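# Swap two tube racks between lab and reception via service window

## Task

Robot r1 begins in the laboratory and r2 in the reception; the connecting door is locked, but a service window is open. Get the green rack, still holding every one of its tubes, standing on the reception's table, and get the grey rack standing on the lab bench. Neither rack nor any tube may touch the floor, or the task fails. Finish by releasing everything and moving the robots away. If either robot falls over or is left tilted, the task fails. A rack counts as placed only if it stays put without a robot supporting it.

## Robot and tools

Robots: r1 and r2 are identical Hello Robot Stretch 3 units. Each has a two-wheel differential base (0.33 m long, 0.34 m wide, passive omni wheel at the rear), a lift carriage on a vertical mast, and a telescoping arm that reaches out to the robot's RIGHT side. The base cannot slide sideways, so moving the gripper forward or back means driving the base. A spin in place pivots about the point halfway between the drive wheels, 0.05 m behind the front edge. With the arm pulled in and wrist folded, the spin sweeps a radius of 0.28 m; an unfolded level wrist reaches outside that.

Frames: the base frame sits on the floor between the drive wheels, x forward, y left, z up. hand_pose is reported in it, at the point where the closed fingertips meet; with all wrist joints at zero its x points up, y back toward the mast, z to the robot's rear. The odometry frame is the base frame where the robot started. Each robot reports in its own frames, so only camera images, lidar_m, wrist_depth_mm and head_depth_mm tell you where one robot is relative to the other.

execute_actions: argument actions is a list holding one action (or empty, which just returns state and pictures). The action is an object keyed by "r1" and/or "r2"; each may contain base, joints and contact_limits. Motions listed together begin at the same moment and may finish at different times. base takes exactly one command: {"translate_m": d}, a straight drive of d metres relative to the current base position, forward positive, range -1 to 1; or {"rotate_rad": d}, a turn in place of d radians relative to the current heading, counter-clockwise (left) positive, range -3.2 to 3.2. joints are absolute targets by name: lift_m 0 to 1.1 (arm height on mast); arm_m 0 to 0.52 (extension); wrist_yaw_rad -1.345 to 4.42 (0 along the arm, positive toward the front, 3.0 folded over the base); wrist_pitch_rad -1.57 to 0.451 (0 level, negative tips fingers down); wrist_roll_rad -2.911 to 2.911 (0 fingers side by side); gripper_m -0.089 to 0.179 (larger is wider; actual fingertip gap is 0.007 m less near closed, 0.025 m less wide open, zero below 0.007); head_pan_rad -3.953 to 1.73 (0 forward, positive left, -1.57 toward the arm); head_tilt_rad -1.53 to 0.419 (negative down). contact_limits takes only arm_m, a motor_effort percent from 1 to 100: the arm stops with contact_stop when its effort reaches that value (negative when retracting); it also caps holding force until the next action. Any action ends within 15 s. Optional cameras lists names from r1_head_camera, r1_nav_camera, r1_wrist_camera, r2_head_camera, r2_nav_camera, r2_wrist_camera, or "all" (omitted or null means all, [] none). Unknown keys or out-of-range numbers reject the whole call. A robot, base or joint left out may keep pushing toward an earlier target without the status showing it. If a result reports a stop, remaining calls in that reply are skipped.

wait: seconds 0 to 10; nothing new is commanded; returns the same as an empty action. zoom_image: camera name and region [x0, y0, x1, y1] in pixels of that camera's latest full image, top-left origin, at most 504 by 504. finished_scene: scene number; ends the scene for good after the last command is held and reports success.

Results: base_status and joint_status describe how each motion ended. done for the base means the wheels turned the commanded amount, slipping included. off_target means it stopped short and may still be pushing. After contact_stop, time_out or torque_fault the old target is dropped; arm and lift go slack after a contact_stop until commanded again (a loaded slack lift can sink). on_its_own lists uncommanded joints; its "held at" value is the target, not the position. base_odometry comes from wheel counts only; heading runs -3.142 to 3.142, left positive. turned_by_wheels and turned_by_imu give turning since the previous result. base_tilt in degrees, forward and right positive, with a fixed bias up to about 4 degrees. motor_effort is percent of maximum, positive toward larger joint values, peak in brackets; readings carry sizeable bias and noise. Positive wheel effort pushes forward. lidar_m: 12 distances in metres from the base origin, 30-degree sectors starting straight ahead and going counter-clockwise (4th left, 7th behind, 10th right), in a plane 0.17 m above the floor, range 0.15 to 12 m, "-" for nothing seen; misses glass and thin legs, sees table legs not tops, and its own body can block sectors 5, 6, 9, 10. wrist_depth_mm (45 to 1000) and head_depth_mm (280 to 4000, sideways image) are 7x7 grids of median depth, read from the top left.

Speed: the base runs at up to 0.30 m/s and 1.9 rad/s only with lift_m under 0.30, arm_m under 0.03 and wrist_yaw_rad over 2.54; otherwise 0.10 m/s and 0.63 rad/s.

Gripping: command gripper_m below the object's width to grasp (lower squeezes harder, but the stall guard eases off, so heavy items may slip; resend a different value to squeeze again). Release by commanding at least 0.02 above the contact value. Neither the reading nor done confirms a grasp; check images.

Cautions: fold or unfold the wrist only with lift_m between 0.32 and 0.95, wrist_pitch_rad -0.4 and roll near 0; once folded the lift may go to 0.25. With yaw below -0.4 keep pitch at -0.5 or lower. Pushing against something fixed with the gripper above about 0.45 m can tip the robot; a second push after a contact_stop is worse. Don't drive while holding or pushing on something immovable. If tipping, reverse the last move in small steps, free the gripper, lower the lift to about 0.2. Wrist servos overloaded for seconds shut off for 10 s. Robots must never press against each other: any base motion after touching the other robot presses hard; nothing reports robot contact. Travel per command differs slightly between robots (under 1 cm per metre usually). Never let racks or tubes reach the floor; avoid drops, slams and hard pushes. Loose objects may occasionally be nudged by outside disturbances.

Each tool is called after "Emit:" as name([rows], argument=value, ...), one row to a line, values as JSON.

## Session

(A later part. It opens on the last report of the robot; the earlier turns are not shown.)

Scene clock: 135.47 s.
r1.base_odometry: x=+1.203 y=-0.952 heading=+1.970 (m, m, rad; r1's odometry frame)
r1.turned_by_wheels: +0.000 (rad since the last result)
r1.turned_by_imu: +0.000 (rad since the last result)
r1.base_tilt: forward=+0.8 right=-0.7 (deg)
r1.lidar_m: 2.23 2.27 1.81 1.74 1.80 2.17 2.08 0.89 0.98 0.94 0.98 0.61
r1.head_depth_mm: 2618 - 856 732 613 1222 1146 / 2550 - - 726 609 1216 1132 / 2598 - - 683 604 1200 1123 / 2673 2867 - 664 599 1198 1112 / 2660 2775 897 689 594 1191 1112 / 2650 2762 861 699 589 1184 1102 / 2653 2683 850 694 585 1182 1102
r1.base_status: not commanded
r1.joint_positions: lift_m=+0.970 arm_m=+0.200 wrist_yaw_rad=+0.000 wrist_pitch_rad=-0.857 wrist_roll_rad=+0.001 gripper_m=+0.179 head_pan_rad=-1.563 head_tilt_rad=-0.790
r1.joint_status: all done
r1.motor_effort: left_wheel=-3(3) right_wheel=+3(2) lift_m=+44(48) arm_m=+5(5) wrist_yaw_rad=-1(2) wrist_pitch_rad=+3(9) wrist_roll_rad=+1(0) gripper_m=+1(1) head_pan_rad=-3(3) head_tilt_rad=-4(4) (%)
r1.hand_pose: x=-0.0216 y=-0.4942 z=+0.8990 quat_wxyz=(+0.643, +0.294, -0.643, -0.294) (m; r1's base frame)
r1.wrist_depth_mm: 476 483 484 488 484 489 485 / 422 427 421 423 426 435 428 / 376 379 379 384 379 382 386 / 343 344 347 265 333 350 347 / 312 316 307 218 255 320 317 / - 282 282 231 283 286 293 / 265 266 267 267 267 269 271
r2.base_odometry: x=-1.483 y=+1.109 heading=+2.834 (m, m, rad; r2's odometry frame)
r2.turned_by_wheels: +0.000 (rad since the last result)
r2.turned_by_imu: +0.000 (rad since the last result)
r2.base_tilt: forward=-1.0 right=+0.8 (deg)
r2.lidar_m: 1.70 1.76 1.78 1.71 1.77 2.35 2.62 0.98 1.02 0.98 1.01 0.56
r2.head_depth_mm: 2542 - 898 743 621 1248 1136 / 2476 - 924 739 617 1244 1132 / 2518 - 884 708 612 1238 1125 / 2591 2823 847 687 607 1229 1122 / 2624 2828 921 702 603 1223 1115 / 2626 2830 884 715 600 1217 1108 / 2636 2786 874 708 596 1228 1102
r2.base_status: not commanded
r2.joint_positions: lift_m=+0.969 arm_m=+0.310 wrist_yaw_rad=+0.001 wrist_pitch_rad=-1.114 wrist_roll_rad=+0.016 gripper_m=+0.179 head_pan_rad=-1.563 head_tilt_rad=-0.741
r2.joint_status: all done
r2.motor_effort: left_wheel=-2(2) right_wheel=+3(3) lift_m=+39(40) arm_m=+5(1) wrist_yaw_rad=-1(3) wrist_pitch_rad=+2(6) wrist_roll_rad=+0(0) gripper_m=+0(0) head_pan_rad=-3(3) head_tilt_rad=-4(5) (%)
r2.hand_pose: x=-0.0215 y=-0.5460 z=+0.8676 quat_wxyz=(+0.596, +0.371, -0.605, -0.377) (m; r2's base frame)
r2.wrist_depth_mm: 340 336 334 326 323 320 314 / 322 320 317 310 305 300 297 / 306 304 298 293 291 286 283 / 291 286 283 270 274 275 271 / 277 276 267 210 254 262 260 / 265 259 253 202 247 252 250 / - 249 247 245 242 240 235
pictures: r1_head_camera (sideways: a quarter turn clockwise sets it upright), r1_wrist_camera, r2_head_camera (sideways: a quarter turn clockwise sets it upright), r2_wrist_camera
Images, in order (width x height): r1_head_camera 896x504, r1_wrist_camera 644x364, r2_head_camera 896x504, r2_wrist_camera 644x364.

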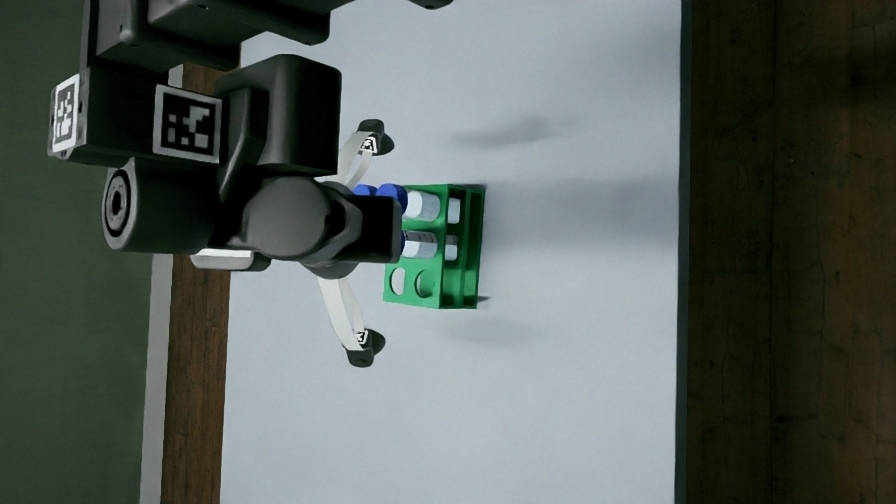

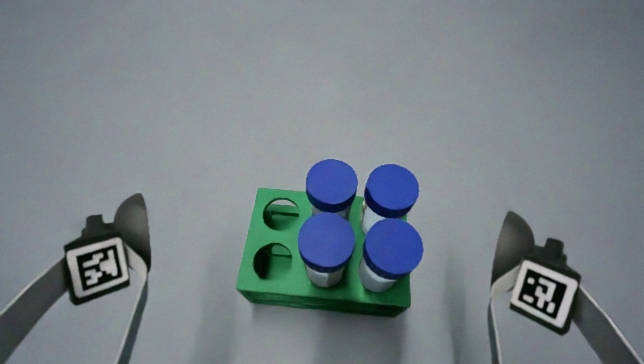

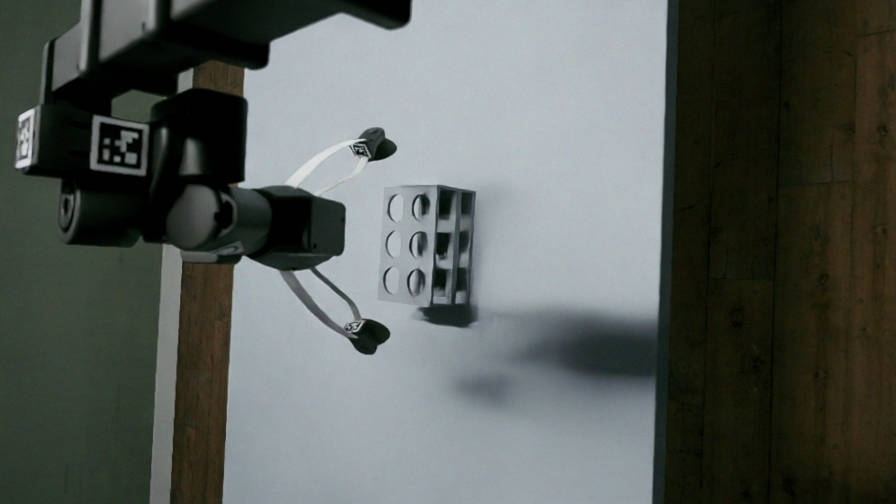

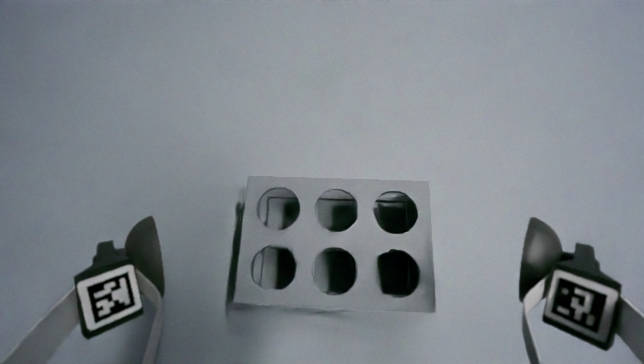

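Emit:
execute_actions([
  {"r1":{"joints":{"lift_m":0.858,"wrist_yaw_rad":-0.05,"arm_m":0.238}},"r2":{"joints":{"lift_m":0.897,"wrist_yaw_rad":-0.03,"arm_m":0.33}}},
], cameras=["r1_head_camera","r1_wrist_camera","r2_wrist_camera"])

Scene clock: 161.87 s.
r1.base_odometry: x=+1.203 y=-0.952 heading=+1.970 (m, m, rad; r1's odometry frame)
r1.turned_by_wheels: +0.000 (rad since the last result)
r1.turned_by_imu: +0.000 (rad since the last result)
r1.base_tilt: forward=+0.7 right=-0.7 (deg)
r1.lidar_m: 2.23 2.27 1.81 1.74 1.80 2.17 2.08 0.89 0.98 0.94 0.97 0.61
r1.head_depth_mm: 2623 2838 947 - - - 1113 / 2655 2894 - 704 608 1221 1132 / 2663 2832 - 674 603 1209 1126 / 2663 2830 923 676 599 1200 1122 / 2688 2805 871 689 595 1189 1111 / 2608 2761 862 698 589 1183 1110 / 2648 2742 852 695 586 1183 1103
r1.base_status: not commanded
r1.joint_positions: lift_m=+0.858 arm_m=+0.238 wrist_yaw_rad=-0.049 wrist_pitch_rad=-0.858 wrist_roll_rad=+0.001 gripper_m=+0.179 head_pan_rad=-1.563 head_tilt_rad=-0.790
r1.joint_status: all done
r1.motor_effort: left_wheel=-3(4) right_wheel=+3(3) lift_m=+29(44) arm_m=+5(6) wrist_yaw_rad=-1(1) wrist_pitch_rad=+3(3) wrist_roll_rad=+0(1) gripper_m=+0(1) head_pan_rad=-3(3) head_tilt_rad=-3(5) (%)
r1.hand_pose: x=-0.0289 y=-0.5319 z=+0.7874 quat_wxyz=(+0.635, +0.278, -0.650, -0.310) (m; r1's base frame)
r1.wrist_depth_mm: 304 298 304 302 305 305 306 / 265 264 263 95 98 267 270 / 237 240 234 87 89 89 240 / 215 215 152 77 94 87 217 / 197 166 72 70 72 70 199 / - 142 154 65 76 65 182 / 167 161 118 116 114 163 169
r2.base_odometry: x=-1.483 y=+1.109 heading=+2.834 (m, m, rad; r2's odometry frame)
r2.turned_by_wheels: +0.000 (rad since the last result)
r2.turned_by_imu: +0.001 (rad since the last result)
r2.base_tilt: forward=-1.0 right=+0.9 (deg)
r2.lidar_m: 1.70 1.76 1.78 1.71 1.77 2.36 2.62 0.98 1.01 0.98 1.01 0.56
r2.head_depth_mm: 2624 2889 - - 605 1276 1137 / 2629 2815 872 737 616 1246 1134 / 2608 - 851 705 612 1238 1125 / 2624 2833 931 685 609 1231 1123 / 2644 2848 894 697 604 1222 1113 / 2630 2807 880 714 600 1219 1111 / 2633 2787 875 708 596 1228 1104
r2.base_status: not commanded
r2.joint_positions: lift_m=+0.898 arm_m=+0.330 wrist_yaw_rad=-0.028 wrist_pitch_rad=-1.115 wrist_roll_rad=+0.016 gripper_m=+0.179 head_pan_rad=-1.563 head_tilt_rad=-0.741
r2.joint_status: all done
r2.motor_effort: left_wheel=-2(2) right_wheel=+3(3) lift_m=+16(36) arm_m=+5(3) wrist_yaw_rad=-3(3) wrist_pitch_rad=+2(2) wrist_roll_rad=+0(0) gripper_m=+0(1) head_pan_rad=-3(4) head_tilt_rad=-4(4) (%)
r2.hand_pose: x=-0.0242 y=-0.5658 z=+0.7956 quat_wxyz=(+0.590, +0.363, -0.610, -0.386) (m; r2's base frame)
r2.wrist_depth_mm: 251 249 244 242 237 234 231 / 237 234 233 227 226 220 220 / 226 222 219 215 214 211 208 / 214 210 175 171 169 201 199 / 202 203 166 187 166 193 190 / 195 190 135 133 132 181 183 / - 183 131 151 149 174 173
pictures: r1_head_camera (sideways: a quarter turn clockwise sets it upright), r1_wrist_camera, r2_wrist_camera
Images, in order (width x height): r1_head_camera 896x504, r1_wrist_camera 644x364, r2_wrist_camera 644x364.

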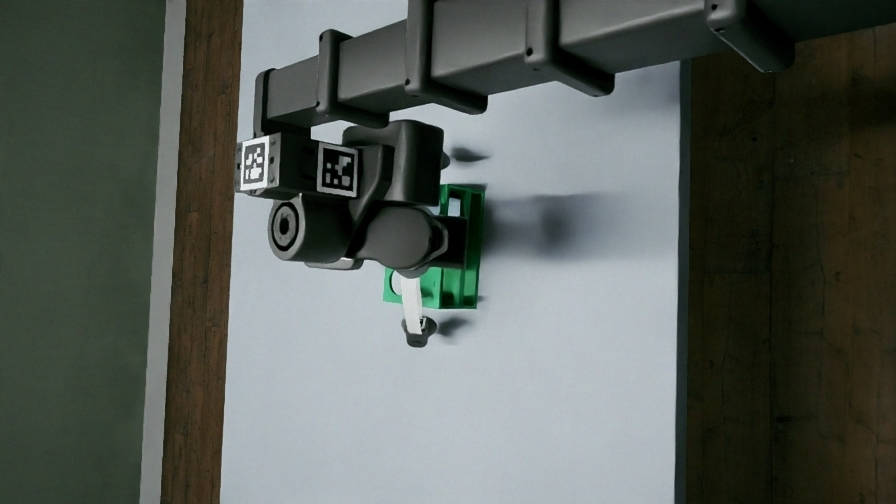

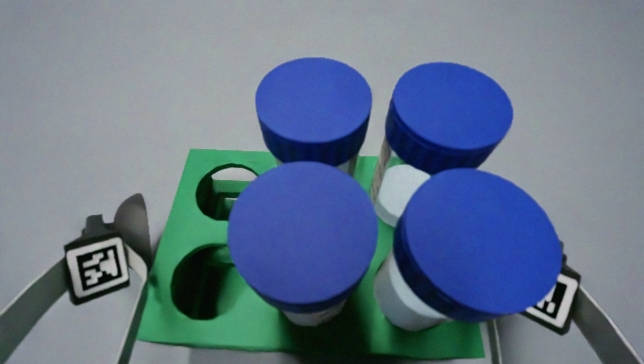

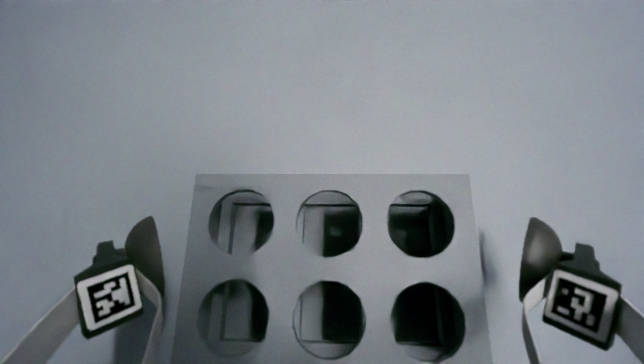

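Emit:
execute_actions([
  {"r1":{"joints":{"gripper_m":0.095}},"r2":{"joints":{"gripper_m":0.095,"arm_m":0.326}}},
], cameras=["r1_wrist_camera","r2_wrist_camera"])

Emit:
execute_actions([
  {"r1":{"joints":{"lift_m":0.90}},"r2":{"joints":{"lift_m":0.94}}},
], cameras=["r1_head_camera","r1_wrist_camera","r2_head_camera","r2_wrist_camera"])

Scene clock: 170.03 s.
r1.base_odometry: x=+1.203 y=-0.952 heading=+1.970 (m, m, rad; r1's odometry frame)
r1.turned_by_wheels: +0.000 (rad since the last result)
r1.turned_by_imu: +0.000 (rad since the last result)
r1.base_tilt: forward=+0.6 right=-0.8 (deg)
r1.lidar_m: 2.23 2.27 1.81 1.73 1.80 2.17 2.08 0.89 0.98 0.94 0.98 0.61
r1.head_depth_mm: 2646 2896 948 - - - 1114 / 2639 2879 - 703 609 1223 1122 / 2637 2869 - 679 602 1210 1127 / 2618 2830 924 677 601 1197 1124 / 2672 2808 871 688 594 1189 1117 / 2601 2768 863 700 591 1185 1109 / 2623 2736 851 695 586 1184 1100
r1.base_status: not commanded
r1.joint_positions: lift_m=+0.858 arm_m=+0.238 wrist_yaw_rad=-0.051 wrist_pitch_rad=-0.832 wrist_roll_rad=+0.019 gripper_m=+0.097 head_pan_rad=-1.563 head_tilt_rad=-0.790
r1.joint_status: all done
r1.motor_effort: left_wheel=-3(4) right_wheel=+5(5) lift_m=+29(28) arm_m=+5(5) wrist_yaw_rad=+2(4) wrist_pitch_rad=-9(9) wrist_roll_rad=-9(10) gripper_m=-31(100) head_pan_rad=-3(3) head_tilt_rad=-4(5) (%)
r1.hand_pose: x=-0.0294 y=-0.5372 z=+0.7913 quat_wxyz=(+0.633, +0.267, -0.659, -0.305) (m; r1's base frame)
r1.wrist_depth_mm: 328 325 321 322 321 318 319 / 283 280 282 103 273 281 283 / 250 250 244 93 93 237 247 / 224 225 156 82 83 218 223 / 203 204 77 74 75 75 202 / 190 162 157 70 73 68 186 / 169 166 119 119 118 168 170
r2.base_odometry: x=-1.483 y=+1.109 heading=+2.834 (m, m, rad; r2's odometry frame)
r2.turned_by_wheels: +0.000 (rad since the last result)
r2.turned_by_imu: +0.000 (rad since the last result)
r2.base_tilt: forward=-0.9 right=+1.0 (deg)
r2.lidar_m: 1.70 1.77 1.77 1.71 1.76 2.36 2.61 0.98 1.02 0.97 1.01 0.56
r2.head_depth_mm: 2638 2866 - - 604 1269 1137 / 2645 2825 873 736 617 1242 1134 / 2629 - 852 705 612 1233 1126 / 2637 2846 932 682 609 1233 1120 / 2619 2831 895 699 604 1227 1111 / 2625 2841 887 714 600 1218 1110 / 2628 2789 875 709 597 1229 1102
r2.base_status: not commanded
r2.joint_positions: lift_m=+0.898 arm_m=+0.326 wrist_yaw_rad=-0.028 wrist_pitch_rad=-1.118 wrist_roll_rad=+0.016 gripper_m=+0.096 head_pan_rad=-1.563 head_tilt_rad=-0.741
r2.joint_status: all done
r2.motor_effort: left_wheel=-2(2) right_wheel=+2(3) lift_m=+16(17) arm_m=-4(5) wrist_yaw_rad=-2(1) wrist_pitch_rad=+3(3) wrist_roll_rad=+0(0) gripper_m=-18(96) head_pan_rad=-3(3) head_tilt_rad=-3(5) (%)
r2.hand_pose: x=-0.0241 y=-0.5616 z=+0.7953 quat_wxyz=(+0.589, +0.364, -0.609, -0.387) (m; r2's base frame)
r2.wrist_depth_mm: 250 246 243 241 237 233 231 / 236 233 232 228 225 222 219 / 224 221 218 215 213 210 208 / 213 210 171 143 141 200 199 / 202 202 161 166 161 190 191 / 193 - 133 130 129 128 182 / 187 183 140 149 125 173 175
pictures: r1_wrist_camera, r2_wrist_camera
Images, in order (width x height): r1_wrist_camera 644x364, r2_wrist_camera 644x364.

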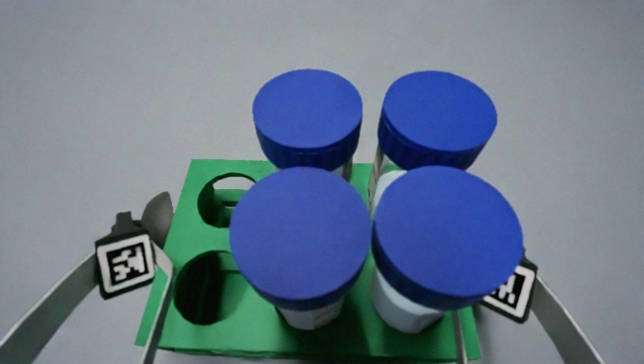

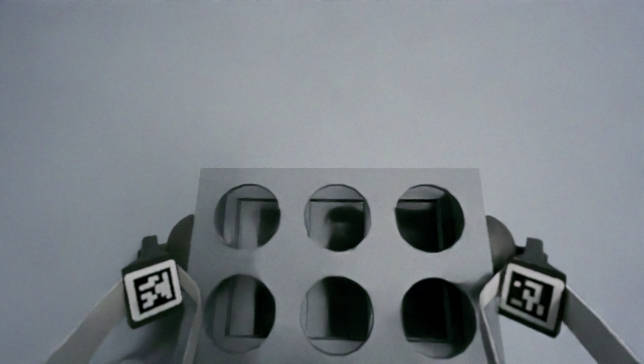

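Scene clock: 171.23 s.
r1.base_odometry: x=+1.203 y=-0.952 heading=+1.970 (m, m, rad; r1's odometry frame)
r1.turned_by_wheels: +0.000 (rad since the last result)
r1.turned_by_imu: +0.000 (rad since the last result)
r1.base_tilt: forward=+0.7 right=-0.7 (deg)
r1.lidar_m: 2.23 2.28 1.81 1.74 1.80 2.17 2.08 0.89 0.98 0.94 0.97 0.61
r1.head_depth_mm: 2660 2914 - - 585 560 1143 / 2631 2922 - 708 611 1214 1132 / 2656 2881 - 667 603 1216 1123 / 2643 2882 906 658 600 1203 1114 / 2635 2786 871 686 591 1194 1118 / 2618 2761 860 701 588 1189 1111 / 2638 2734 852 695 586 1183 1101
r1.base_status: not commanded
r1.joint_positions: lift_m=+0.900 arm_m=+0.238 wrist_yaw_rad=-0.050 wrist_pitch_rad=-0.873 wrist_roll_rad=+0.011 gripper_m=+0.103 head_pan_rad=-1.563 head_tilt_rad=-0.790
r1.joint_status: all done
r1.on_its_own: gripper_m is held at +0.102, not at your +0.095, by its stall guard, which is still easing
r1.motor_effort: left_wheel=-3(3) right_wheel=+3(5) lift_m=+48(43) arm_m=+4(5) wrist_yaw_rad=+0(1) wrist_pitch_rad=+11(12) wrist_roll_rad=-5(9) gripper_m=-16(31) head_pan_rad=-3(3) head_tilt_rad=-5(4) (%)
r1.hand_pose: x=-0.0290 y=-0.5286 z=+0.8265 quat_wxyz=(+0.630, +0.281, -0.651, -0.317) (m; r1's base frame)
r1.wrist_depth_mm: 356 359 357 358 359 360 359 / 315 319 318 319 320 320 316 / 286 285 286 111 112 285 285 / 260 259 251 85 87 249 260 / 238 238 149 90 88 233 238 / 220 131 157 112 109 - 218 / 200 200 119 116 114 200 203
r2.base_odometry: x=-1.483 y=+1.109 heading=+2.834 (m, m, rad; r2's odometry frame)
r2.turned_by_wheels: +0.000 (rad since the last result)
r2.turned_by_imu: +0.000 (rad since the last result)
r2.base_tilt: forward=-0.9 right=+0.9 (deg)
r2.lidar_m: 1.70 1.76 1.78 1.71 1.77 2.36 2.61 0.98 1.01 0.98 1.01 0.57
r2.head_depth_mm: 2632 - - 722 619 1247 1139 / 2571 - 914 738 616 1246 1131 / 2571 - 883 695 613 1235 1128 / 2616 2872 772 690 609 1231 1121 / 2618 2827 896 704 604 1224 1113 / 2620 2796 881 714 600 1214 1109 / 2623 2781 875 709 596 1231 1102
r2.base_status: not commanded
r2.joint_positions: lift_m=+0.939 arm_m=+0.326 wrist_yaw_rad=-0.028 wrist_pitch_rad=-1.119 wrist_roll_rad=+0.016 gripper_m=+0.096 head_pan_rad=-1.563 head_tilt_rad=-0.741
r2.joint_status: all done
r2.motor_effort: left_wheel=-2(2) right_wheel=+3(2) lift_m=+40(42) arm_m=-4(4) wrist_yaw_rad=-2(2) wrist_pitch_rad=+4(4) wrist_roll_rad=+0(0) gripper_m=-18(18) head_pan_rad=-4(3) head_tilt_rad=-4(5) (%)
r2.hand_pose: x=-0.0241 y=-0.5614 z=+0.8370 quat_wxyz=(+0.589, +0.364, -0.609, -0.387) (m; r2's base frame)
r2.wrist_depth_mm: 301 299 292 289 287 281 279 / 284 282 278 276 270 268 265 / 270 266 264 259 258 254 251 / 257 254 171 143 141 242 240 / 245 244 162 167 162 229 230 / 233 - 133 131 129 128 220 / 225 221 139 149 125 210 211
pictures: r1_head_camera (sideways: a quarter turn clockwise sets it upright), r1_wrist_camera, r2_head_camera (sideways: a quarter turn clockwise sets it upright), r2_wrist_camera
Images, in order (width x height): r1_head_camera 896x504, r1_wrist_camera 644x364, r2_head_camera 896x504, r2_wrist_camera 644x364.

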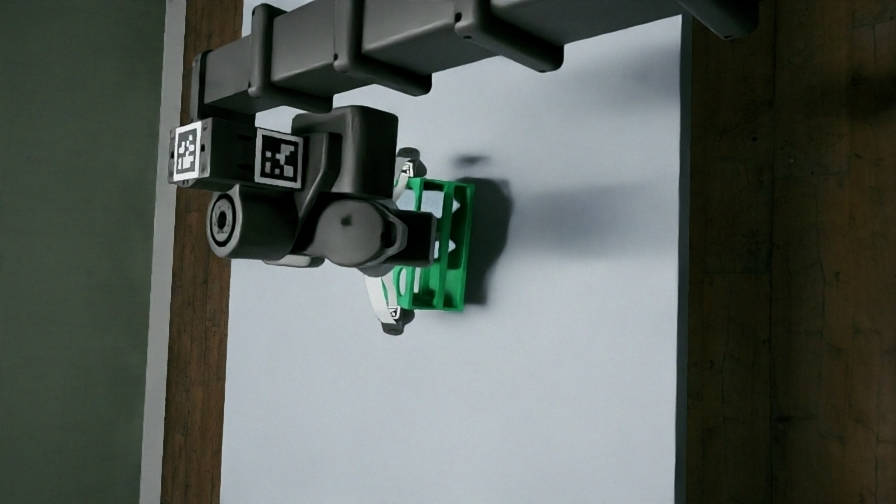

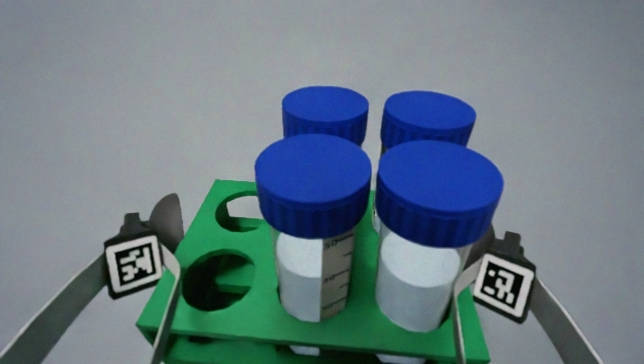

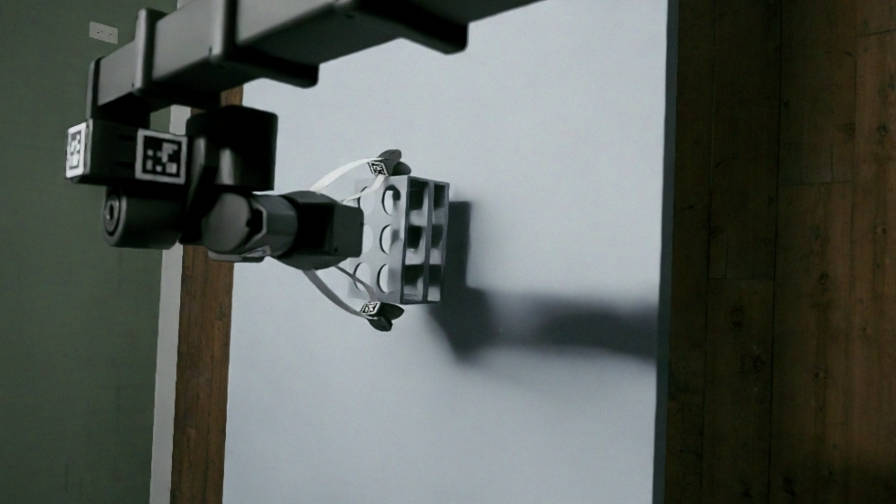

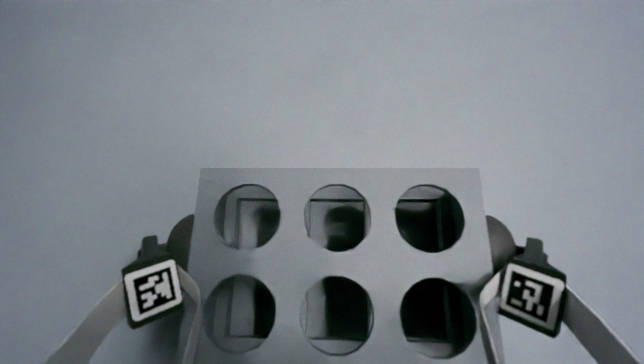

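Emit:
execute_actions([
  {"r1":{"joints":{"lift_m":0.865}},"r2":{"base":{"translate_m":-0.1},"joints":{"lift_m":1.0,"arm_m":0.2}}},
], cameras=["r1_wrist_camera"])

Emit:
execute_actions([
  {"r1":{"joints":{"gripper_m":0.179}},"r2":{"base":{"translate_m":-0.1},"joints":{"lift_m":1.02,"arm_m":0.1}}},
], cameras=["r1_wrist_camera"])

Scene clock: 180.67 s.
r1.base_odometry: x=+1.203 y=-0.952 heading=+1.970 (m, m, rad; r1's odometry frame)
r1.turned_by_wheels: +0.000 (rad since the last result)
r1.turned_by_imu: +0.000 (rad since the last result)
r1.base_tilt: forward=+0.6 right=-0.7 (deg)
r1.lidar_m: 2.22 2.27 1.81 1.73 1.80 2.16 2.08 0.89 0.98 0.94 0.98 0.61
r1.head_depth_mm: 2647 2854 949 - - - 1114 / 2678 2924 - 705 606 1217 1129 / 2637 2872 - 684 604 1211 1125 / 2645 2847 893 678 599 1205 1122 / 2667 2780 873 689 595 1196 1111 / 2631 2760 861 699 588 1187 1103 / 2633 2744 852 694 585 1174 1097
r1.base_status: not commanded
r1.joint_positions: lift_m=+0.865 arm_m=+0.238 wrist_yaw_rad=-0.051 wrist_pitch_rad=-0.855 wrist_roll_rad=+0.011 gripper_m=+0.103 head_pan_rad=-1.563 head_tilt_rad=-0.790
r1.joint_status: all done
r1.on_its_own: gripper_m is held at +0.102, not at your +0.095, by its stall guard, which is not easing now
r1.motor_effort: left_wheel=-3(3) right_wheel=+4(4) lift_m=+28(46) arm_m=+4(4) wrist_yaw_rad=+0(1) wrist_pitch_rad=+2(11) wrist_roll_rad=-5(5) gripper_m=-23(24) head_pan_rad=-3(4) head_tilt_rad=-4(5) (%)
r1.hand_pose: x=-0.0292 y=-0.5325 z=+0.7949 quat_wxyz=(+0.632, +0.275, -0.654, -0.311) (m; r1's base frame)
r1.wrist_depth_mm: 317 317 319 322 317 319 317 / 279 278 281 106 109 279 279 / 249 250 249 96 97 243 249 / 226 225 162 85 86 223 224 / 205 205 143 77 79 78 205 / 191 184 157 75 108 104 189 / 172 172 124 124 148 172 174
r2.base_odometry: x=-1.388 y=+1.079 heading=+2.834 (m, m, rad; r2's odometry frame)
r2.turned_by_wheels: +0.000 (rad since the last result)
r2.turned_by_imu: +0.001 (rad since the last result)
r2.base_tilt: forward=-0.9 right=+0.9 (deg)
r2.lidar_m: 1.80 1.86 1.77 1.71 1.77 2.40 2.51 0.89 1.02 0.98 1.01 0.65
r2.head_depth_mm: - 2875 901 745 621 1248 1133 / - - 874 738 616 1246 1133 / 2534 - 885 533 612 1237 1126 / 2584 2861 931 537 609 1229 1119 / 2616 2834 895 667 603 1227 1114 / 2617 2807 883 714 600 1242 1107 / 2629 2802 874 709 596 1232 1099
r2.base_status: done
r2.joint_positions: lift_m=+0.999 arm_m=+0.200 wrist_yaw_rad=-0.028 wrist_pitch_rad=-1.120 wrist_roll_rad=+0.016 gripper_m=+0.096 head_pan_rad=-1.563 head_tilt_rad=-0.741
r2.joint_status: all done
r2.motor_effort: left_wheel=-2(4) right_wheel=+3(4) lift_m=+39(42) arm_m=-4(2) wrist_yaw_rad=-1(2) wrist_pitch_rad=+4(4) wrist_roll_rad=+0(0) gripper_m=-18(18) head_pan_rad=-3(4) head_tilt_rad=-4(5) (%)
r2.hand_pose: x=-0.0242 y=-0.4352 z=+0.8970 quat_wxyz=(+0.589, +0.364, -0.609, -0.387) (m; r2's base frame)
r2.wrist_depth_mm: 378 373 363 359 353 351 346 / 358 350 347 343 337 335 330 / 340 332 329 326 320 318 313 / 322 317 170 143 141 302 298 / 304 302 162 167 161 286 285 / 294 - 134 132 129 128 274 / 280 276 140 149 124 260 264
pictures: r1_wrist_camera
Images, in order (width x height): r1_wrist_camera 644x364.

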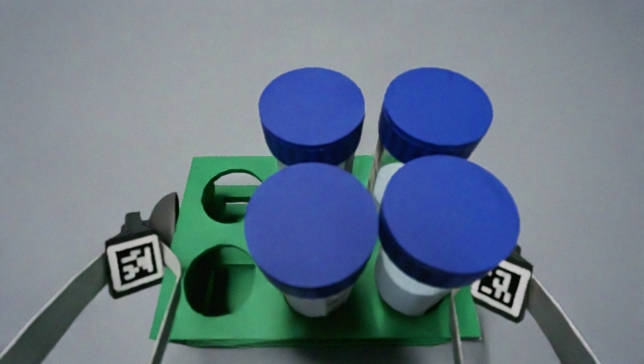

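Scene clock: 182.63 s.
r1.base_odometry: x=+1.203 y=-0.952 heading=+1.970 (m, m, rad; r1's odometry frame)
r1.turned_by_wheels: +0.000 (rad since the last result)
r1.turned_by_imu: +0.000 (rad since the last result)
r1.base_tilt: forward=+0.8 right=-0.7 (deg)
r1.lidar_m: 2.23 2.28 1.81 1.73 1.79 2.16 2.08 0.89 0.98 0.94 0.97 0.61
r1.head_depth_mm: 2695 2830 946 - - - 1120 / 2643 2903 - 703 609 1219 1132 / 2660 2831 - 681 602 1210 1119 / 2658 2895 894 678 599 1200 1119 / 2655 2806 869 686 593 1195 1118 / 2623 2748 861 702 591 1183 1102 / 2623 2712 851 696 585 1182 1101
r1.base_status: not commanded
r1.joint_positions: lift_m=+0.865 arm_m=+0.238 wrist_yaw_rad=-0.048 wrist_pitch_rad=-0.858 wrist_roll_rad=+0.010 gripper_m=+0.179 head_pan_rad=-1.563 head_tilt_rad=-0.790
r1.joint_status: all done
r1.motor_effort: left_wheel=-3(3) right_wheel=+2(4) lift_m=+28(28) arm_m=+4(4) wrist_yaw_rad=-2(3) wrist_pitch_rad=+4(4) wrist_roll_rad=-4(5) gripper_m=+0(97) head_pan_rad=-3(3) head_tilt_rad=-5(5) (%)
r1.hand_pose: x=-0.0288 y=-0.5319 z=+0.7944 quat_wxyz=(+0.633, +0.277, -0.653, -0.311) (m; r1's base frame)
r1.wrist_depth_mm: 313 311 317 315 313 312 317 / 277 276 276 105 108 278 278 / 246 247 248 96 97 245 247 / 226 223 162 85 87 217 225 / 207 205 142 77 79 78 205 / - 182 159 76 111 126 188 / 174 171 147 147 147 172 174
r2.base_odometry: x=-1.293 y=+1.048 heading=+2.834 (m, m, rad; r2's odometry frame)
r2.turned_by_wheels: +0.000 (rad since the last result)
r2.turned_by_imu: +0.000 (rad since the last result)
r2.base_tilt: forward=-1.0 right=+0.9 (deg)
r2.lidar_m: 1.90 1.97 1.78 1.71 1.76 2.40 2.42 0.80 1.02 0.98 1.01 0.74
r2.head_depth_mm: - - - 724 620 1250 1136 / 2514 - - 729 609 1245 1134 / 2544 - - - 452 1237 1127 / 2593 2813 867 - 468 1228 1122 / 2644 2857 894 740 571 1226 1115 / 2642 2857 886 715 600 1237 1108 / 2618 2810 875 710 596 1229 1104
r2.base_status: done
r2.joint_positions: lift_m=+1.019 arm_m=+0.100 wrist_yaw_rad=-0.028 wrist_pitch_rad=-1.120 wrist_roll_rad=+0.016 gripper_m=+0.096 head_pan_rad=-1.563 head_tilt_rad=-0.741
r2.joint_status: all done
r2.motor_effort: left_wheel=-2(4) right_wheel=+3(4) lift_m=+40(40) arm_m=-3(3) wrist_yaw_rad=-1(1) wrist_pitch_rad=+4(4) wrist_roll_rad=+1(0) gripper_m=-18(17) head_pan_rad=-4(2) head_tilt_rad=-4(4) (%)
r2.hand_pose: x=-0.0242 y=-0.3352 z=+0.9170 quat_wxyz=(+0.589, +0.364, -0.609, -0.387) (m; r2's base frame)
r2.wrist_depth_mm: 401 398 392 384 380 377 375 / 377 375 369 365 363 354 348 / 359 355 348 350 346 336 337 / 342 340 171 143 141 321 319 / 325 325 161 167 162 306 306 / 315 - 133 131 130 127 294 / - - 140 149 125 920 931
pictures: r1_wrist_camera
Images, in order (width x height): r1_wrist_camera 644x364.

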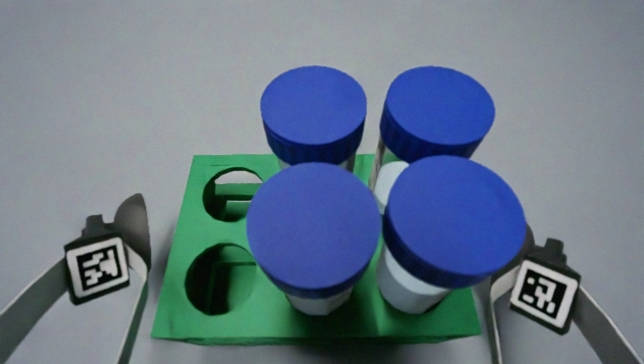

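Emit:
execute_actions([
  {"r1":{"joints":{"arm_m":0.255,"lift_m":0.863}},"r2":{"base":{"translate_m":-0.1}}},
], cameras=[])

Emit:
execute_actions([
  {"r1":{"joints":{"gripper_m":0.1}},"r2":{"base":{"translate_m":-0.1}}},
], cameras=["r1_wrist_camera"])

Emit:
execute_actions([
  {"r1":{"joints":{"lift_m":0.885}},"r2":{"base":{"translate_m":-0.1}}},
], cameras=["r1_wrist_camera","r1_head_camera"])

Scene clock: 210.23 s.
r1.base_odometry: x=+1.203 y=-0.952 heading=+1.970 (m, m, rad; r1's odometry frame)
r1.turned_by_wheels: +0.000 (rad since the last result)
r1.turned_by_imu: +0.000 (rad since the last result)
r1.base_tilt: forward=+0.6 right=-0.6 (deg)
r1.lidar_m: 2.23 2.27 1.81 1.74 1.79 2.17 2.08 0.89 0.98 0.94 0.97 0.61
r1.head_depth_mm: 2645 2858 945 - - - 1116 / 2699 2893 - 706 606 1210 1134 / 2689 2887 - 682 602 1208 1124 / 2657 2879 893 675 600 1202 1117 / 2610 2807 873 687 594 1196 1113 / 2656 2770 862 701 591 1189 1107 / 2615 2747 852 693 586 1184 1101
r1.base_status: not commanded
r1.joint_positions: lift_m=+0.863 arm_m=+0.255 wrist_yaw_rad=-0.049 wrist_pitch_rad=-0.858 wrist_roll_rad=+0.010 gripper_m=+0.179 head_pan_rad=-1.563 head_tilt_rad=-0.790
r1.joint_status: all done
r1.motor_effort: left_wheel=-3(3) right_wheel=+2(2) lift_m=+29(26) arm_m=+5(5) wrist_yaw_rad=-2(2) wrist_pitch_rad=+3(4) wrist_roll_rad=-4(4) gripper_m=+0(1) head_pan_rad=-3(3) head_tilt_rad=-4(4) (%)
r1.hand_pose: x=-0.0288 y=-0.5488 z=+0.7923 quat_wxyz=(+0.633, +0.277, -0.653, -0.311) (m; r1's base frame)
r1.wrist_depth_mm: 311 312 311 309 309 312 312 / 273 272 274 271 274 274 276 / 246 245 245 91 93 235 246 / 222 222 152 84 87 215 222 / 203 202 169 75 78 76 202 / - 181 130 69 70 69 186 / 172 167 145 64 77 65 172
r2.base_odometry: x=-1.197 y=+1.018 heading=+2.834 (m, m, rad; r2's odometry frame)
r2.turned_by_wheels: +0.000 (rad since the last result)
r2.turned_by_imu: +0.001 (rad since the last result)
r2.base_tilt: forward=-0.9 right=+0.8 (deg)
r2.lidar_m: 2.00 2.07 1.77 1.71 1.74 2.40 2.32 0.71 1.02 0.98 1.01 0.83
r2.head_depth_mm: - - - 723 621 1247 1138 / 2514 - - 729 609 1246 1133 / 2553 - - - 452 1232 1127 / 2564 2836 866 - 469 1228 1121 / 2637 2839 895 740 571 1249 1113 / 2621 2823 885 715 600 1237 1108 / 2641 2790 876 708 595 1229 1100
r2.base_status: done
r2.joint_positions: lift_m=+1.019 arm_m=+0.100 wrist_yaw_rad=-0.028 wrist_pitch_rad=-1.120 wrist_roll_rad=+0.016 gripper_m=+0.096 head_pan_rad=-1.563 head_tilt_rad=-0.741
r2.joint_status: not commanded
r2.motor_effort: left_wheel=-2(4) right_wheel=+4(5) lift_m=+40(40) arm_m=-3(3) wrist_yaw_rad=-2(1) wrist_pitch_rad=+4(4) wrist_roll_rad=+0(0) gripper_m=-18(18) head_pan_rad=-5(3) head_tilt_rad=-5(4) (%)
r2.hand_pose: x=-0.0242 y=-0.3352 z=+0.9170 quat_wxyz=(+0.589, +0.364, -0.609, -0.387) (m; r2's base frame)
r2.wrist_depth_mm: 402 398 388 384 376 375 369 / 381 377 368 367 363 356 348 / 358 355 350 347 344 338 333 / 340 336 172 143 142 321 320 / 328 326 162 167 161 307 307 / 315 - 133 131 130 128 294 / - - 140 149 125 916 932
pictures: none
No camera images: the call's "cameras" was empty. Leave "cameras" out to get every camera's image.

Scene clock: 212.20 s.
r1.base_odometry: x=+1.203 y=-0.952 heading=+1.970 (m, m, rad; r1's odometry frame)
r1.turned_by_wheels: +0.000 (rad since the last result)
r1.turned_by_imu: +0.000 (rad since the last result)
r1.base_tilt: forward=+0.7 right=-0.6 (deg)
r1.lidar_m: 2.23 2.27 1.80 1.73 1.79 2.16 2.08 0.89 0.98 0.94 0.98 0.61
r1.head_depth_mm: 2657 2888 946 - - - 1118 / 2603 2888 - 703 608 1216 1132 / 2656 2881 - 680 603 1214 1124 / 2612 2862 892 674 599 1200 1114 / 2691 2780 872 679 597 1189 1111 / 2656 2744 861 702 590 1187 1105 / 2656 2712 850 696 587 1187 1099
r1.base_status: not commanded
r1.joint_positions: lift_m=+0.863 arm_m=+0.255 wrist_yaw_rad=-0.052 wrist_pitch_rad=-0.856 wrist_roll_rad=+0.010 gripper_m=+0.105 head_pan_rad=-1.563 head_tilt_rad=-0.790
r1.joint_status: gripper_m off_target (ended at +0.105, target +0.100)
r1.motor_effort: left_wheel=-4(4) right_wheel=+5(5) lift_m=+29(29) arm_m=+5(5) wrist_yaw_rad=+2(3) wrist_pitch_rad=+3(3) wrist_roll_rad=-4(4) gripper_m=-29(100) head_pan_rad=-3(3) head_tilt_rad=-5(3) (%)
r1.hand_pose: x=-0.0294 y=-0.5492 z=+0.7926 quat_wxyz=(+0.632, +0.275, -0.653, -0.312) (m; r1's base frame)
r1.wrist_depth_mm: 312 313 312 314 313 310 310 / 275 278 276 277 277 276 278 / 245 246 243 92 92 242 245 / 221 222 153 87 86 219 222 / 203 142 138 76 77 138 203 / 189 148 71 70 70 69 187 / 172 168 115 65 72 168 171
r2.base_odometry: x=-1.102 y=+0.988 heading=+2.834 (m, m, rad; r2's odometry frame)
r2.turned_by_wheels: +0.000 (rad since the last result)
r2.turned_by_imu: +0.000 (rad since the last result)
r2.base_tilt: forward=-0.9 right=+1.0 (deg)
r2.lidar_m: 2.10 2.17 1.77 1.70 1.73 2.29 2.22 0.62 1.02 0.98 1.01 0.92
r2.head_depth_mm: - - - 725 621 1252 1138 / 2535 - - 730 609 1243 1131 / 2559 - - - 452 1235 1123 / 2573 2857 869 - 469 1230 1118 / 2619 2845 892 741 570 1251 1116 / 2628 2818 886 715 602 1240 1113 / 2651 2793 876 711 595 1233 1104
r2.base_status: done
r2.joint_positions: lift_m=+1.019 arm_m=+0.100 wrist_yaw_rad=-0.028 wrist_pitch_rad=-1.120 wrist_roll_rad=+0.016 gripper_m=+0.096 head_pan_rad=-1.563 head_tilt_rad=-0.741
r2.joint_status: not commanded
r2.motor_effort: left_wheel=-2(5) right_wheel=+2(4) lift_m=+40(39) arm_m=-4(3) wrist_yaw_rad=-2(2) wrist_pitch_rad=+4(4) wrist_roll_rad=+0(1) gripper_m=-18(18) head_pan_rad=-3(3) head_tilt_rad=-5(4) (%)
r2.hand_pose: x=-0.0242 y=-0.3352 z=+0.9170 quat_wxyz=(+0.589, +0.364, -0.609, -0.387) (m; r2's base frame)
r2.wrist_depth_mm: 403 394 387 387 379 373 369 / 377 373 367 367 359 356 350 / 360 356 351 351 344 339 326 / 341 338 172 143 141 324 321 / 326 324 161 166 162 307 306 / 315 - 133 131 129 128 294 / - - 140 149 124 908 928
pictures: r1_wrist_camera
Images, in order (width x height): r1_wrist_camera 644x364.

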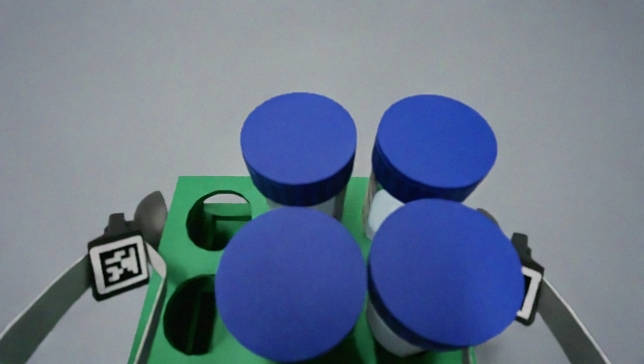

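Scene clock: 214.17 s.
r1.base_odometry: x=+1.203 y=-0.952 heading=+1.970 (m, m, rad; r1's odometry frame)
r1.turned_by_wheels: +0.000 (rad since the last result)
r1.turned_by_imu: +0.000 (rad since the last result)
r1.base_tilt: forward=+0.7 right=-0.8 (deg)
r1.lidar_m: 2.22 2.27 1.81 1.74 1.79 2.17 2.08 0.89 0.98 0.94 0.98 0.61
r1.head_depth_mm: 2648 2856 - - - 1216 1133 / 2644 2922 - 709 607 1213 1136 / 2646 2906 - 679 603 1210 1121 / 2624 2886 - 669 600 1202 1113 / 2670 2775 872 684 593 1199 1110 / 2642 2774 859 700 590 1185 1105 / 2670 2712 851 695 584 1178 1099
r1.base_status: not commanded
r1.joint_positions: lift_m=+0.885 arm_m=+0.255 wrist_yaw_rad=-0.048 wrist_pitch_rad=-0.860 wrist_roll_rad=+0.010 gripper_m=+0.108 head_pan_rad=-1.563 head_tilt_rad=-0.790
r1.joint_status: all done
r1.on_its_own: gripper_m is held at +0.107, not at your +0.100, by its stall guard, which is not easing now
r1.motor_effort: left_wheel=-2(4) right_wheel=+1(5) lift_m=+43(50) arm_m=+4(5) wrist_yaw_rad=-2(3) wrist_pitch_rad=+5(8) wrist_roll_rad=-4(4) gripper_m=-18(29) head_pan_rad=-3(3) head_tilt_rad=-5(5) (%)
r1.hand_pose: x=-0.0287 y=-0.5484 z=+0.8135 quat_wxyz=(+0.632, +0.278, -0.652, -0.312) (m; r1's base frame)
r1.wrist_depth_mm: 343 343 345 347 344 346 347 / 305 305 302 305 304 304 305 / 273 274 268 107 98 273 274 / 247 246 171 100 91 246 247 / 226 229 91 88 81 227 225 / 210 202 82 79 74 201 208 / 188 191 84 122 71 192 191
r2.base_odometry: x=-1.007 y=+0.957 heading=+2.834 (m, m, rad; r2's odometry frame)
r2.turned_by_wheels: +0.000 (rad since the last result)
r2.turned_by_imu: +0.000 (rad since the last result)
r2.base_tilt: forward=-0.9 right=+1.0 (deg)
r2.lidar_m: 2.19 2.27 1.77 1.70 1.74 2.19 2.12 0.54 1.02 0.98 1.01 1.01
r2.head_depth_mm: - - - 724 619 1249 1098 / 2542 - - 729 609 1240 1131 / 2551 - - - 452 1233 1125 / 2604 2822 870 - 469 1259 1122 / 2637 2840 892 738 571 1245 1114 / 2633 2812 885 715 600 1238 1107 / 2653 2791 875 709 597 1230 1103
r2.base_status: done
r2.joint_positions: lift_m=+1.019 arm_m=+0.100 wrist_yaw_rad=-0.028 wrist_pitch_rad=-1.120 wrist_roll_rad=+0.016 gripper_m=+0.096 head_pan_rad=-1.563 head_tilt_rad=-0.741
r2.joint_status: not commanded
r2.motor_effort: left_wheel=-2(5) right_wheel=+3(4) lift_m=+39(40) arm_m=-3(3) wrist_yaw_rad=-2(2) wrist_pitch_rad=+4(4) wrist_roll_rad=+0(0) gripper_m=-18(18) head_pan_rad=-3(4) head_tilt_rad=-5(5) (%)
r2.hand_pose: x=-0.0242 y=-0.3352 z=+0.9170 quat_wxyz=(+0.589, +0.364, -0.609, -0.387) (m; r2's base frame)
r2.wrist_depth_mm: 403 398 392 387 382 372 370 / 379 376 370 365 360 354 355 / 359 355 351 349 342 327 312 / 341 338 171 143 141 322 318 / 326 324 161 167 161 306 306 / 315 - 133 131 130 128 296 / - - 139 149 125 909 916
pictures: r1_head_camera (sideways: a quarter turn clockwise sets it upright), r1_wrist_camera
Images, in order (width x height): r1_head_camera 896x504, r1_wrist_camera 644x364.

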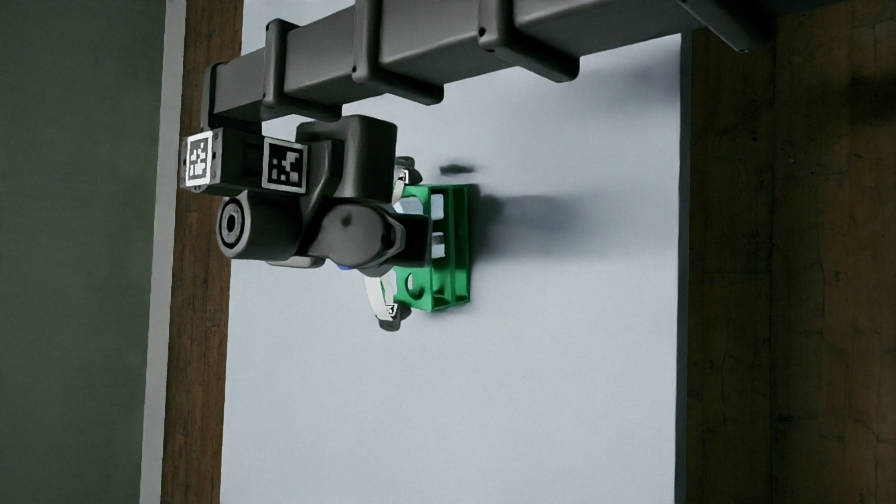

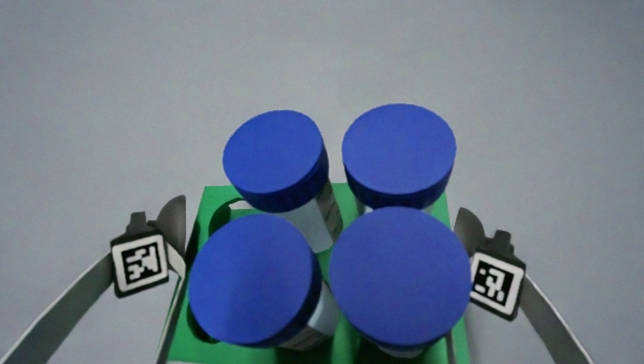

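Emit:
execute_actions([
  {"r1":{"joints":{"lift_m":0.872}}},
], cameras=[])

Emit:
execute_actions([
  {"r1":{"joints":{"gripper_m":0.179}}},
], cameras=[])

Emit:
execute_actions([
  {"r1":{"joints":{"lift_m":0.985}},"r2":{"base":{"translate_m":-0.12}}},
], cameras=["r1_wrist_camera"])

Emit:
execute_actions([
  {"r1":{"base":{"translate_m":0.292},"joints":{"wrist_yaw_rad":-1.33,"arm_m":0.43,"gripper_m":0.15,"head_pan_rad":-1.85,"head_tilt_rad":-0.7}},"r2":{"base":{"translate_m":-0.3}}},
], cameras=[])

Emit:
execute_actions([
  {"r1":{"base":{"rotate_rad":-0.29}},"r2":{"base":{"translate_m":-0.1}}},
], cameras=["r1_wrist_camera","r1_head_camera"])

Scene clock: 237.37 s.
r1.base_odometry: x=+1.203 y=-0.952 heading=+1.970 (m, m, rad; r1's odometry frame)
r1.turned_by_wheels: +0.000 (rad since the last result)
r1.turned_by_imu: +0.000 (rad since the last result)
r1.base_tilt: forward=+0.8 right=-0.8 (deg)
r1.lidar_m: 2.22 2.26 1.81 1.74 1.80 2.16 2.08 0.89 0.98 0.94 0.98 0.61
r1.head_depth_mm: 2666 2894 966 - - 1214 1118 / 2652 2922 - 706 607 1210 1131 / 2667 2911 - 680 601 1212 1121 / 2656 2812 908 672 597 1204 1126 / 2634 2846 873 686 593 1190 1113 / 2635 2754 860 700 590 1186 1111 / 2631 2700 856 696 587 1201 1104
r1.base_status: not commanded
r1.joint_positions: lift_m=+0.878 arm_m=+0.255 wrist_yaw_rad=-0.051 wrist_pitch_rad=-0.839 wrist_roll_rad=+0.013 gripper_m=+0.108 head_pan_rad=-1.563 head_tilt_rad=-0.790
r1.joint_status: lift_m contact_stop (moved -0.007 of -0.013)
r1.on_its_own: gripper_m is held at +0.107, not at your +0.100, by its stall guard, which is not easing now; lift_m is slack since a contact_stop, until your next command for it (your +0.872 is given up)
r1.motor_effort: left_wheel=-5(5) right_wheel=+7(8) lift_m=+36(38) arm_m=+5(5) wrist_yaw_rad=+0(2) wrist_pitch_rad=-6(8) wrist_roll_rad=-6(7) gripper_m=-19(19) head_pan_rad=-3(3) head_tilt_rad=-4(5) (%)
r1.hand_pose: x=-0.0294 y=-0.5529 z=+0.8097 quat_wxyz=(+0.634, +0.269, -0.657, -0.306) (m; r1's base frame)
r1.wrist_depth_mm: 351 352 350 349 349 350 351 / 310 306 306 306 309 305 306 / 272 269 266 106 98 273 270 / 246 244 168 100 91 246 244 / 222 227 88 86 81 221 221 / 206 197 80 78 73 198 204 / 185 186 125 121 70 187 187
r2.base_odometry: x=-1.007 y=+0.957 heading=+2.834 (m, m, rad; r2's odometry frame)
r2.turned_by_wheels: +0.000 (rad since the last result)
r2.turned_by_imu: +0.000 (rad since the last result)
r2.base_tilt: forward=-0.9 right=+1.0 (deg)
r2.lidar_m: 2.20 2.28 1.77 1.70 1.74 2.19 2.12 0.54 1.02 0.98 1.02 1.01
r2.head_depth_mm: - - - 724 619 1251 1097 / 2508 - - 730 609 1246 1134 / 2573 - - - 452 1238 1124 / 2576 2852 867 - 469 1252 1122 / 2613 2844 892 741 571 1249 1118 / 2634 2811 884 716 600 1238 1109 / 2647 2755 876 708 595 1231 1106
r2.base_status: not commanded
r2.joint_positions: lift_m=+1.019 arm_m=+0.100 wrist_yaw_rad=-0.028 wrist_pitch_rad=-1.120 wrist_roll_rad=+0.016 gripper_m=+0.096 head_pan_rad=-1.563 head_tilt_rad=-0.741
r2.joint_status: not commanded
r2.motor_effort: left_wheel=-2(2) right_wheel=+3(3) lift_m=+40(39) arm_m=-4(4) wrist_yaw_rad=-2(2) wrist_pitch_rad=+4(4) wrist_roll_rad=+0(0) gripper_m=-18(18) head_pan_rad=-3(3) head_tilt_rad=-5(5) (%)
r2.hand_pose: x=-0.0242 y=-0.3352 z=+0.9170 quat_wxyz=(+0.589, +0.364, -0.609, -0.387) (m; r2's base frame)
r2.wrist_depth_mm: 402 396 395 388 379 379 369 / 381 374 370 363 360 356 350 / 360 356 352 346 343 331 316 / 342 338 171 143 141 321 318 / 327 325 162 167 162 306 304 / 313 - 133 131 130 127 294 / - - 140 148 125 909 927
pictures: none
No camera images: the call's "cameras" was empty. Leave "cameras" out to get every camera's image.

not run: a stop came earlier in this reply.

not run: a stop came earlier in this reply.

not run: a stop came earlier in this reply.

not run: a stop came earlier in this reply.


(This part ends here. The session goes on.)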